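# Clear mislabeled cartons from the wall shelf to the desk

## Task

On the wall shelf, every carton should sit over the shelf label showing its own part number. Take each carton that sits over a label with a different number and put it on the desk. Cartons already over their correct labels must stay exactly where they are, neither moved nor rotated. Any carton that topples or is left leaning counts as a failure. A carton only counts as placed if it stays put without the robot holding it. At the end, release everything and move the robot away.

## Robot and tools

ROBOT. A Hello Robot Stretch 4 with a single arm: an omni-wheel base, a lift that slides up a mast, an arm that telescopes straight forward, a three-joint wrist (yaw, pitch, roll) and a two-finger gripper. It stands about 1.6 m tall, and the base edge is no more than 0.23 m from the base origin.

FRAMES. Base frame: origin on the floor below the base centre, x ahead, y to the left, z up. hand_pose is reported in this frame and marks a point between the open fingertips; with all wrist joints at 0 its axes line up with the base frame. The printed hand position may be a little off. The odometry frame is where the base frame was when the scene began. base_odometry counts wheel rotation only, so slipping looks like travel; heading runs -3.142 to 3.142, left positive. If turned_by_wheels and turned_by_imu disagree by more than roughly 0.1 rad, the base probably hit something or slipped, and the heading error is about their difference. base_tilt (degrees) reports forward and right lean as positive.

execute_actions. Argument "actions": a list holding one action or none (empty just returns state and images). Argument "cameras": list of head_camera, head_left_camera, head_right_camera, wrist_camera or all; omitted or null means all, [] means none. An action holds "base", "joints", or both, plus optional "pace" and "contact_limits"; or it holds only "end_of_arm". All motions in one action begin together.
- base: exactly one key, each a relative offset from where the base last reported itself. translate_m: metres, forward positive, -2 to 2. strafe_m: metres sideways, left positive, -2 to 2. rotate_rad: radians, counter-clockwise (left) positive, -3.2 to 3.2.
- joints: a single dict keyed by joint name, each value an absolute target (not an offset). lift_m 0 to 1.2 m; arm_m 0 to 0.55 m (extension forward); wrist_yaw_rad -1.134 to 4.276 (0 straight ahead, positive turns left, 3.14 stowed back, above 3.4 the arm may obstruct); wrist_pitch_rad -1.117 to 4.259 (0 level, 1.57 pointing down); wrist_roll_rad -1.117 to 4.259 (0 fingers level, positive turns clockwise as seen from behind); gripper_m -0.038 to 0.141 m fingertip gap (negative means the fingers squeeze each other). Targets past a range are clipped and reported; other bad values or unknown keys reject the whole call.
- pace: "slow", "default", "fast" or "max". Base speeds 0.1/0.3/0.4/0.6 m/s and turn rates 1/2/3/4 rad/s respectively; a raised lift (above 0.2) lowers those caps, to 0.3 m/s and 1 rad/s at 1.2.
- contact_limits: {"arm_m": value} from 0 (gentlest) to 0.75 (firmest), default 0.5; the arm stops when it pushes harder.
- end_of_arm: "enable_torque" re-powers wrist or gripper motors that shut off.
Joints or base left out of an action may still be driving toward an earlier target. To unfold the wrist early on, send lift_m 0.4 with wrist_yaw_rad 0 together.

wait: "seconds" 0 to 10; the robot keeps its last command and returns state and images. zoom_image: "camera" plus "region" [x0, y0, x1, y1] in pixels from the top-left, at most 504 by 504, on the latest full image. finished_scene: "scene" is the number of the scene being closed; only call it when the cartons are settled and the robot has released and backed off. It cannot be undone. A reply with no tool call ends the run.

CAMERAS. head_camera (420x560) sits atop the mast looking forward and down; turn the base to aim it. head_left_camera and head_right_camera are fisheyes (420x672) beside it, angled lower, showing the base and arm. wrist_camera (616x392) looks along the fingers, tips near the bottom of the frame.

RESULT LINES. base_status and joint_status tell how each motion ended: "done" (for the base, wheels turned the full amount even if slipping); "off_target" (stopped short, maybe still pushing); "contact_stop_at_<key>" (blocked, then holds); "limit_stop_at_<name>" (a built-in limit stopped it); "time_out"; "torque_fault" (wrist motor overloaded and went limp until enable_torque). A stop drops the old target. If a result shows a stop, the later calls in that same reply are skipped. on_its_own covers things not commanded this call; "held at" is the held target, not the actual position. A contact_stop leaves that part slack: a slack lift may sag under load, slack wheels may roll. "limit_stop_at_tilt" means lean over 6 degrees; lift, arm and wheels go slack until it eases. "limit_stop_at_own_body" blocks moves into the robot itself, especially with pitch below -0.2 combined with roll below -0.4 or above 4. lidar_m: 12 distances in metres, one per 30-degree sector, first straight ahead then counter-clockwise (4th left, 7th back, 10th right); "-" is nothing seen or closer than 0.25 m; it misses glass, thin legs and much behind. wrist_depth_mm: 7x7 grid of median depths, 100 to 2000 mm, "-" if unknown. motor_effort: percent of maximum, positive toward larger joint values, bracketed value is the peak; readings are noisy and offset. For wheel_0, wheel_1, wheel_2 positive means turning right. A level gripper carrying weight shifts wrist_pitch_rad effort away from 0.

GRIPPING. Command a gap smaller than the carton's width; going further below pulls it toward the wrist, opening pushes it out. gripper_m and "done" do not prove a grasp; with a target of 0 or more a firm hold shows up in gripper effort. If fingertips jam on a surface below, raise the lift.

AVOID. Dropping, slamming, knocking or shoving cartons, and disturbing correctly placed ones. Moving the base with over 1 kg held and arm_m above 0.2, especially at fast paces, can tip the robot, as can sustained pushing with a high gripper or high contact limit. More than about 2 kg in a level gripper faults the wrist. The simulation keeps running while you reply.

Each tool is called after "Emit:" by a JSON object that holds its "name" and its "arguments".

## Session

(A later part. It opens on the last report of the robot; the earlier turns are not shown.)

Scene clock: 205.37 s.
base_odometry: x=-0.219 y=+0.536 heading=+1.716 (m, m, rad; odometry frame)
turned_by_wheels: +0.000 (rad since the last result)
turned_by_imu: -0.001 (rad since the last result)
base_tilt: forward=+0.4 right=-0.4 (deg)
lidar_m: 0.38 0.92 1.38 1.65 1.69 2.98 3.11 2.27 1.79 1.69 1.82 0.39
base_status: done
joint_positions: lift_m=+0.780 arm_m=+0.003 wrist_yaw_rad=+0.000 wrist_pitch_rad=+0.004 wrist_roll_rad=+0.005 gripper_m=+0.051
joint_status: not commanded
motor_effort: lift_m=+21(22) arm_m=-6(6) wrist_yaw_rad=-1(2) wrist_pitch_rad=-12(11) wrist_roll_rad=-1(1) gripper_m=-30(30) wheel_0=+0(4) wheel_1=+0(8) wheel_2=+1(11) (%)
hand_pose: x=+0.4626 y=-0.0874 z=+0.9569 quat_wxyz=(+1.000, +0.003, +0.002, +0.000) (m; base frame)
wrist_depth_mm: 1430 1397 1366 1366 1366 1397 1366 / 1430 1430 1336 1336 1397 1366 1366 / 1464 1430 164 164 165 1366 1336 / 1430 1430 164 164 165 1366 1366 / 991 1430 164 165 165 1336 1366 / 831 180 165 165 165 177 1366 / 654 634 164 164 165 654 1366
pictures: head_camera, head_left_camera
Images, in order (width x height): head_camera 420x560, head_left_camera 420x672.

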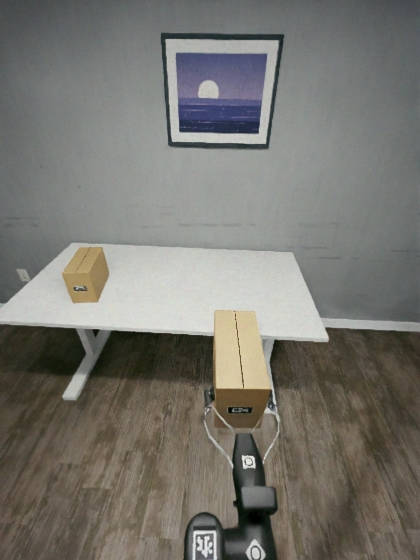

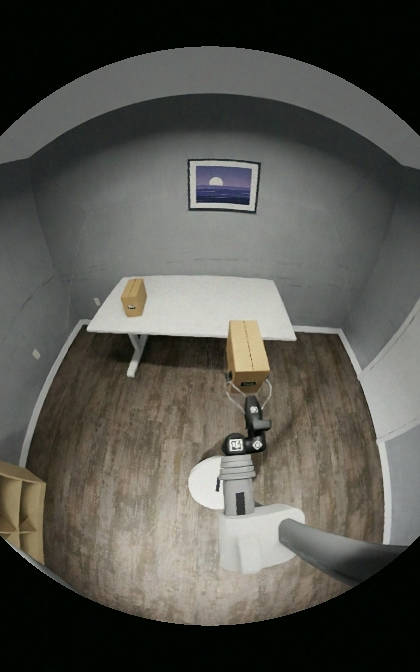

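Emit:
{"name": "execute_actions", "arguments": {"actions": [{"base":{"strafe_m":0.2}}], "cameras": []}}

Emit:
{"name": "execute_actions", "arguments": {"actions": [{"base":{"translate_m":0.28},"joints":{"arm_m":0.0}}], "cameras": []}}

Emit:
{"name": "execute_actions", "arguments": {"actions": [{"joints":{"arm_m":0.31,"lift_m":0.72}}], "cameras": ["head_camera"]}}

Scene clock: 212.73 s.
base_odometry: x=-0.417 y=+0.507 heading=+1.716 (m, m, rad; odometry frame)
turned_by_wheels: +0.000 (rad since the last result)
turned_by_imu: +0.001 (rad since the last result)
base_tilt: forward=+0.4 right=-0.4 (deg)
lidar_m: 0.38 0.93 1.84 1.46 1.47 2.16 3.10 2.59 1.98 1.89 2.04 0.40
base_status: done
joint_positions: lift_m=+0.780 arm_m=+0.003 wrist_yaw_rad=+0.000 wrist_pitch_rad=+0.004 wrist_roll_rad=+0.005 gripper_m=+0.051
joint_status: not commanded
motor_effort: lift_m=+21(21) arm_m=-6(6) wrist_yaw_rad=-2(1) wrist_pitch_rad=-11(11) wrist_roll_rad=-1(1) gripper_m=-29(29) wheel_0=+0(7) wheel_1=+0(8) wheel_2=+0(1) (%)
hand_pose: x=+0.4626 y=-0.0874 z=+0.9569 quat_wxyz=(+1.000, +0.003, +0.002, +0.000) (m; base frame)
wrist_depth_mm: 1464 1366 1397 1336 1366 1366 1366 / 1464 1430 1397 1366 1336 1430 1336 / 1430 1397 164 165 165 1397 1366 / 1464 1430 164 165 164 1397 1366 / 1430 976 164 164 165 1366 1336 / 917 181 164 164 165 176 842 / 668 640 164 164 165 647 647
pictures: none
No camera images: the call's "cameras" was empty. Leave "cameras" out to get every camera's image.

Scene clock: 215.13 s.
base_odometry: x=-0.458 y=+0.784 heading=+1.716 (m, m, rad; odometry frame)
turned_by_wheels: +0.000 (rad since the last result)
turned_by_imu: +0.000 (rad since the last result)
base_tilt: forward=+0.4 right=-0.5 (deg)
lidar_m: 0.38 0.62 0.92 1.76 1.58 2.16 3.39 2.59 2.00 1.87 0.78 0.43
base_status: done
joint_positions: lift_m=+0.780 arm_m=+0.003 wrist_yaw_rad=+0.000 wrist_pitch_rad=+0.004 wrist_roll_rad=+0.005 gripper_m=+0.051
joint_status: all done
joint sent to its limit — the command would take arm_m past its lower limit, so that joint was sent only as far as its limit.
motor_effort: lift_m=+21(21) arm_m=-6(8) wrist_yaw_rad=-1(1) wrist_pitch_rad=-11(11) wrist_roll_rad=-1(1) gripper_m=-28(29) wheel_0=+2(5) wheel_1=+1(7) wheel_2=+0(8) (%)
hand_pose: x=+0.4626 y=-0.0874 z=+0.9569 quat_wxyz=(+1.000, +0.003, +0.002, +0.000) (m; base frame)
wrist_depth_mm: 1160 1138 1160 1118 1078 1118 1098 / 1160 1160 1138 1098 1118 1118 1118 / 1138 1098 164 165 166 1118 1118 / 1160 1118 163 165 165 1118 1138 / 1160 1138 164 165 165 1118 1118 / 580 180 164 164 165 176 820 / 535 580 164 164 164 574 569
pictures: none
No camera images: the call's "cameras" was empty. Leave "cameras" out to get every camera's image.

Scene clock: 217.17 s.
base_odometry: x=-0.458 y=+0.784 heading=+1.716 (m, m, rad; odometry frame)
turned_by_wheels: +0.000 (rad since the last result)
turned_by_imu: +0.000 (rad since the last result)
base_tilt: forward=+0.4 right=-0.4 (deg)
lidar_m: 0.60 0.63 0.92 1.76 1.58 2.17 3.39 2.57 1.98 1.91 0.79 0.60
base_status: not commanded
joint_positions: lift_m=+0.720 arm_m=+0.309 wrist_yaw_rad=+0.000 wrist_pitch_rad=+0.004 wrist_roll_rad=+0.005 gripper_m=+0.051
joint_status: all done
motor_effort: lift_m=+17(19) arm_m=+6(7) wrist_yaw_rad=-2(0) wrist_pitch_rad=-11(11) wrist_roll_rad=-1(1) gripper_m=-28(28) wheel_0=+2(1) wheel_1=+1(1) wheel_2=+0(0) (%)
hand_pose: x=+0.7683 y=-0.0874 z=+0.8973 quat_wxyz=(+1.000, +0.003, +0.002, +0.000) (m; base frame)
wrist_depth_mm: 854 866 842 831 831 831 809 / 866 854 854 831 820 842 809 / 866 842 164 165 165 831 820 / 878 854 164 164 165 820 820 / 854 854 164 164 165 831 831 / 798 180 164 164 165 176 647 / 517 459 164 165 165 462 449
pictures: head_camera
Images, in order (width x height): head_camera 420x560.

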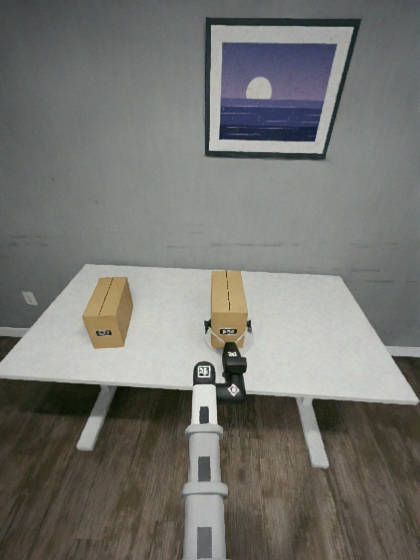

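Emit:
{"name": "execute_actions", "arguments": {"actions": [{"joints":{"lift_m":0.646},"pace":"slow"}], "cameras": []}}

Emit:
{"name": "execute_actions", "arguments": {"actions": [{"joints":{"lift_m":0.636},"pace":"slow"}], "cameras": []}}

Scene clock: 221.20 s.
base_odometry: x=-0.458 y=+0.784 heading=+1.716 (m, m, rad; odometry frame)
turned_by_wheels: +0.000 (rad since the last result)
turned_by_imu: +0.000 (rad since the last result)
base_tilt: forward=+0.4 right=-0.4 (deg)
lidar_m: 0.58 0.64 0.96 1.77 1.58 2.13 3.38 2.59 2.00 1.90 0.77 0.61
base_status: not commanded
joint_positions: lift_m=+0.646 arm_m=+0.309 wrist_yaw_rad=+0.000 wrist_pitch_rad=+0.004 wrist_roll_rad=+0.005 gripper_m=+0.051
joint_status: all done
motor_effort: lift_m=+16(15) arm_m=+6(6) wrist_yaw_rad=-1(0) wrist_pitch_rad=-12(11) wrist_roll_rad=-1(1) gripper_m=-28(28) wheel_0=+1(1) wheel_1=+1(1) wheel_2=+0(0) (%)
hand_pose: x=+0.7684 y=-0.0874 z=+0.8233 quat_wxyz=(+1.000, +0.003, +0.002, +0.000) (m; base frame)
wrist_depth_mm: 866 854 854 831 831 820 809 / 854 831 854 831 820 831 820 / 842 854 164 164 165 842 831 / 866 866 164 165 165 820 831 / 854 842 164 165 165 831 820 / 539 180 164 164 165 176 439 / 351 314 164 164 165 314 303
pictures: none
No camera images: the call's "cameras" was empty. Leave "cameras" out to get every camera's image.

Scene clock: 221.93 s.
base_odometry: x=-0.458 y=+0.784 heading=+1.716 (m, m, rad; odometry frame)
turned_by_wheels: +0.000 (rad since the last result)
turned_by_imu: +0.000 (rad since the last result)
base_tilt: forward=+0.4 right=-0.4 (deg)
lidar_m: 0.59 0.63 0.93 1.76 1.58 2.14 3.40 2.61 2.00 1.89 0.77 0.61
base_status: not commanded
joint_positions: lift_m=+0.636 arm_m=+0.309 wrist_yaw_rad=+0.000 wrist_pitch_rad=+0.003 wrist_roll_rad=+0.005 gripper_m=+0.051
joint_status: all done
motor_effort: lift_m=+16(17) arm_m=+6(6) wrist_yaw_rad=-1(2) wrist_pitch_rad=-9(11) wrist_roll_rad=-1(1) gripper_m=-29(29) wheel_0=+2(1) wheel_1=+1(1) wheel_2=+0(0) (%)
hand_pose: x=+0.7684 y=-0.0874 z=+0.8135 quat_wxyz=(+1.000, +0.003, +0.002, +0.000) (m; base frame)
wrist_depth_mm: 866 831 842 842 831 820 820 / 866 854 842 831 820 842 831 / 854 842 164 164 164 831 809 / 866 866 165 164 164 831 820 / 866 842 164 164 165 831 750 / 512 180 163 165 165 176 415 / 330 294 164 164 165 297 286
pictures: none
No camera images: the call's "cameras" was empty. Leave "cameras" out to get every camera's image.

Touching down; releasing and backing off.

Emit:
{"name": "execute_actions", "arguments": {"actions": [{"joints":{"gripper_m":0.135},"pace":"slow"}], "cameras": ["wrist_camera"]}}

Emit:
{"name": "execute_actions", "arguments": {"actions": [{"joints":{"arm_m":0.003},"base":{"translate_m":-0.5}}], "cameras": ["head_camera"]}}

Emit:
{"name": "execute_actions", "arguments": {"actions": [{"base":{"rotate_rad":3.17},"joints":{"lift_m":0.8}}], "cameras": []}}

Emit:
{"name": "execute_actions", "arguments": {"actions": [{"base":{"translate_m":1.5}}], "cameras": ["head_camera","wrist_camera"]}}

Scene clock: 229.70 s.
base_odometry: x=-0.458 y=+0.784 heading=+1.716 (m, m, rad; odometry frame)
turned_by_wheels: +0.000 (rad since the last result)
turned_by_imu: +0.001 (rad since the last result)
base_tilt: forward=+0.4 right=-0.5 (deg)
lidar_m: 0.59 0.61 0.92 1.76 1.58 2.15 3.39 2.58 1.97 1.88 0.76 0.60
base_status: not commanded
joint_positions: lift_m=+0.636 arm_m=+0.309 wrist_yaw_rad=+0.000 wrist_pitch_rad=+0.003 wrist_roll_rad=+0.005 gripper_m=+0.135
joint_status: all done
motor_effort: lift_m=+16(16) arm_m=+6(6) wrist_yaw_rad=-1(1) wrist_pitch_rad=-8(9) wrist_roll_rad=-1(1) gripper_m=+1(28) wheel_0=+1(2) wheel_1=+1(1) wheel_2=+0(0) (%)
hand_pose: x=+0.7684 y=-0.0874 z=+0.8136 quat_wxyz=(+1.000, +0.003, +0.001, +0.000) (m; base frame)
wrist_depth_mm: 854 854 831 854 820 809 820 / 866 866 854 842 831 820 809 / 854 842 187 189 191 820 831 / 854 854 187 188 191 831 809 / 866 854 187 189 190 820 750 / 517 413 187 189 190 375 418 / 343 319 188 135 190 291 296
pictures: wrist_camera
Images, in order (width x height): wrist_camera 616x392.

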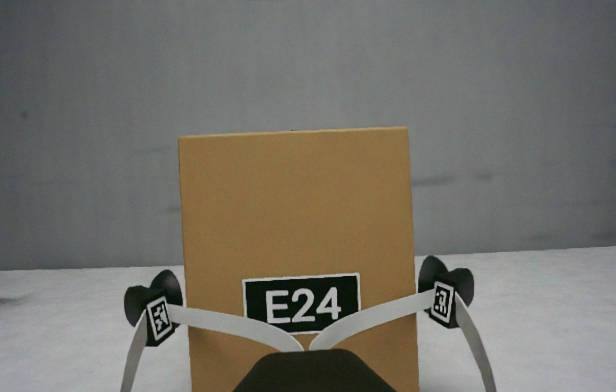

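Scene clock: 232.87 s.
base_odometry: x=-0.385 y=+0.289 heading=+1.716 (m, m, rad; odometry frame)
turned_by_wheels: +0.000 (rad since the last result)
turned_by_imu: +0.001 (rad since the last result)
base_tilt: forward=+0.3 right=-0.4 (deg)
lidar_m: 1.06 1.16 1.84 1.45 1.51 2.80 2.87 2.55 1.93 1.90 2.00 1.09
base_status: done
joint_positions: lift_m=+0.636 arm_m=+0.004 wrist_yaw_rad=+0.000 wrist_pitch_rad=+0.002 wrist_roll_rad=+0.005 gripper_m=+0.135
joint_status: all done
motor_effort: lift_m=+17(17) arm_m=-6(5) wrist_yaw_rad=-1(1) wrist_pitch_rad=-7(9) wrist_roll_rad=-1(1) gripper_m=+0(1) wheel_0=+1(4) wheel_1=-1(3) wheel_2=+0(13) (%)
hand_pose: x=+0.4634 y=-0.0874 z=+0.8136 quat_wxyz=(+1.000, +0.003, +0.001, +0.000) (m; base frame)
wrist_depth_mm: 1618 1618 1661 1537 1618 1618 1576 / 1661 1661 1618 1618 1537 1537 1618 / 1708 1618 1618 1661 1618 1576 1618 / 1708 1618 1618 1618 1618 1618 1576 / 1464 1025 1281 976 1078 1025 1537 / 1618 1205 1576 1661 1618 1618 1576 / 1661 1255 1618 135 1576 1618 1576
pictures: head_camera
Images, in order (width x height): head_camera 420x560.

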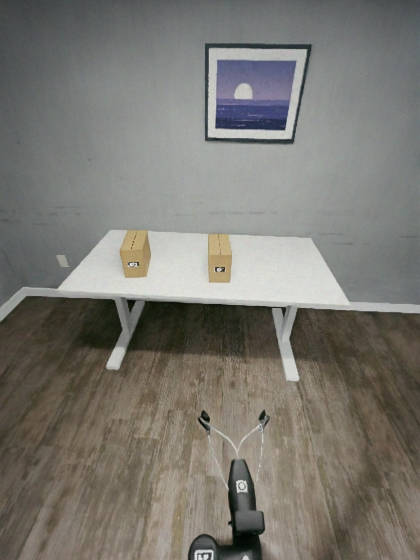

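Scene clock: 235.73 s.
base_odometry: x=-0.385 y=+0.289 heading=-1.397 (m, m, rad; odometry frame)
turned_by_wheels: +3.170 (rad since the last result)
turned_by_imu: +3.140 (rad since the last result)
base_tilt: forward=+0.4 right=-0.4 (deg)
lidar_m: 2.59 2.48 1.95 1.87 2.04 1.11 1.09 1.19 1.84 1.41 1.52 2.63
base_status: done
joint_positions: lift_m=+0.800 arm_m=+0.004 wrist_yaw_rad=+0.000 wrist_pitch_rad=+0.002 wrist_roll_rad=+0.005 gripper_m=+0.135
joint_status: all done
motor_effort: lift_m=+21(22) arm_m=-6(6) wrist_yaw_rad=-1(1) wrist_pitch_rad=-7(7) wrist_roll_rad=-1(1) gripper_m=+1(2) wheel_0=-1(5) wheel_1=-1(8) wheel_2=+0(8) (%)
hand_pose: x=+0.4634 y=-0.0874 z=+0.9773 quat_wxyz=(+1.000, +0.003, +0.001, +0.000) (m; base frame)
wrist_depth_mm: - - - - - - - / - - - - - - - / - - - - - - - / - - - - - - - / - - - - - - - / - - - - - - - / - - - 135 - - -
pictures: none
No camera images: the call's "cameras" was empty. Leave "cameras" out to get every camera's image.

Scene clock: 242.23 s.
base_odometry: x=-0.126 y=-1.189 heading=-1.397 (m, m, rad; odometry frame)
turned_by_wheels: +0.000 (rad since the last result)
turned_by_imu: -0.001 (rad since the last result)
base_tilt: forward=+0.4 right=-0.4 (deg)
lidar_m: 1.08 1.46 1.77 1.73 1.91 2.79 3.40 2.55 1.59 1.55 1.77 1.11
base_status: done
joint_positions: lift_m=+0.800 arm_m=+0.004 wrist_yaw_rad=+0.000 wrist_pitch_rad=+0.002 wrist_roll_rad=+0.005 gripper_m=+0.135
joint_status: not commanded
motor_effort: lift_m=+20(21) arm_m=-6(6) wrist_yaw_rad=-1(1) wrist_pitch_rad=-6(6) wrist_roll_rad=-1(1) gripper_m=+0(1) wheel_0=+1(4) wheel_1=+1(3) wheel_2=+0(6) (%)
hand_pose: x=+0.4634 y=-0.0874 z=+0.9774 quat_wxyz=(+1.000, +0.003, +0.001, +0.000) (m; base frame)
wrist_depth_mm: 1160 1160 1118 1118 1098 1078 1042 / 1160 1160 1138 1118 1098 1078 1078 / 1182 1182 1138 1138 1098 1098 1042 / 1182 1160 1138 1118 1098 1078 1060 / 1205 1160 1118 1060 866 854 931 / 1182 1138 891 878 854 842 1078 / 1205 1205 1138 135 1118 1098 1060
pictures: head_camera, wrist_camera
Images, in order (width x height): head_camera 420x560, wrist_camera 616x392.

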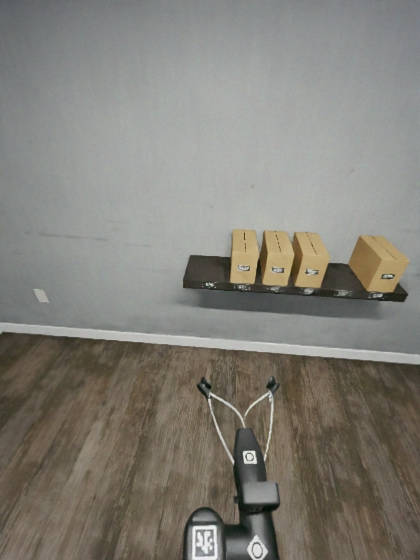

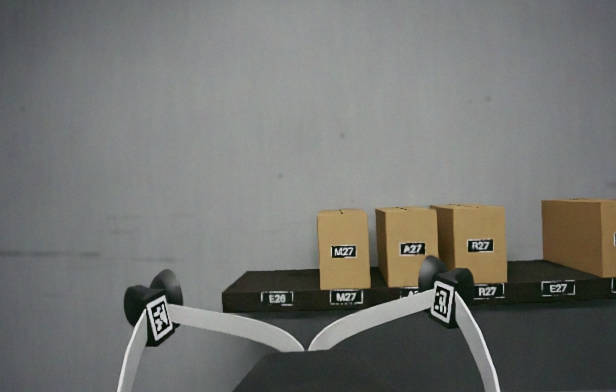

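Emit:
{"name": "finished_scene", "arguments": {"scene": 1}}

The scene is finished: the task was done.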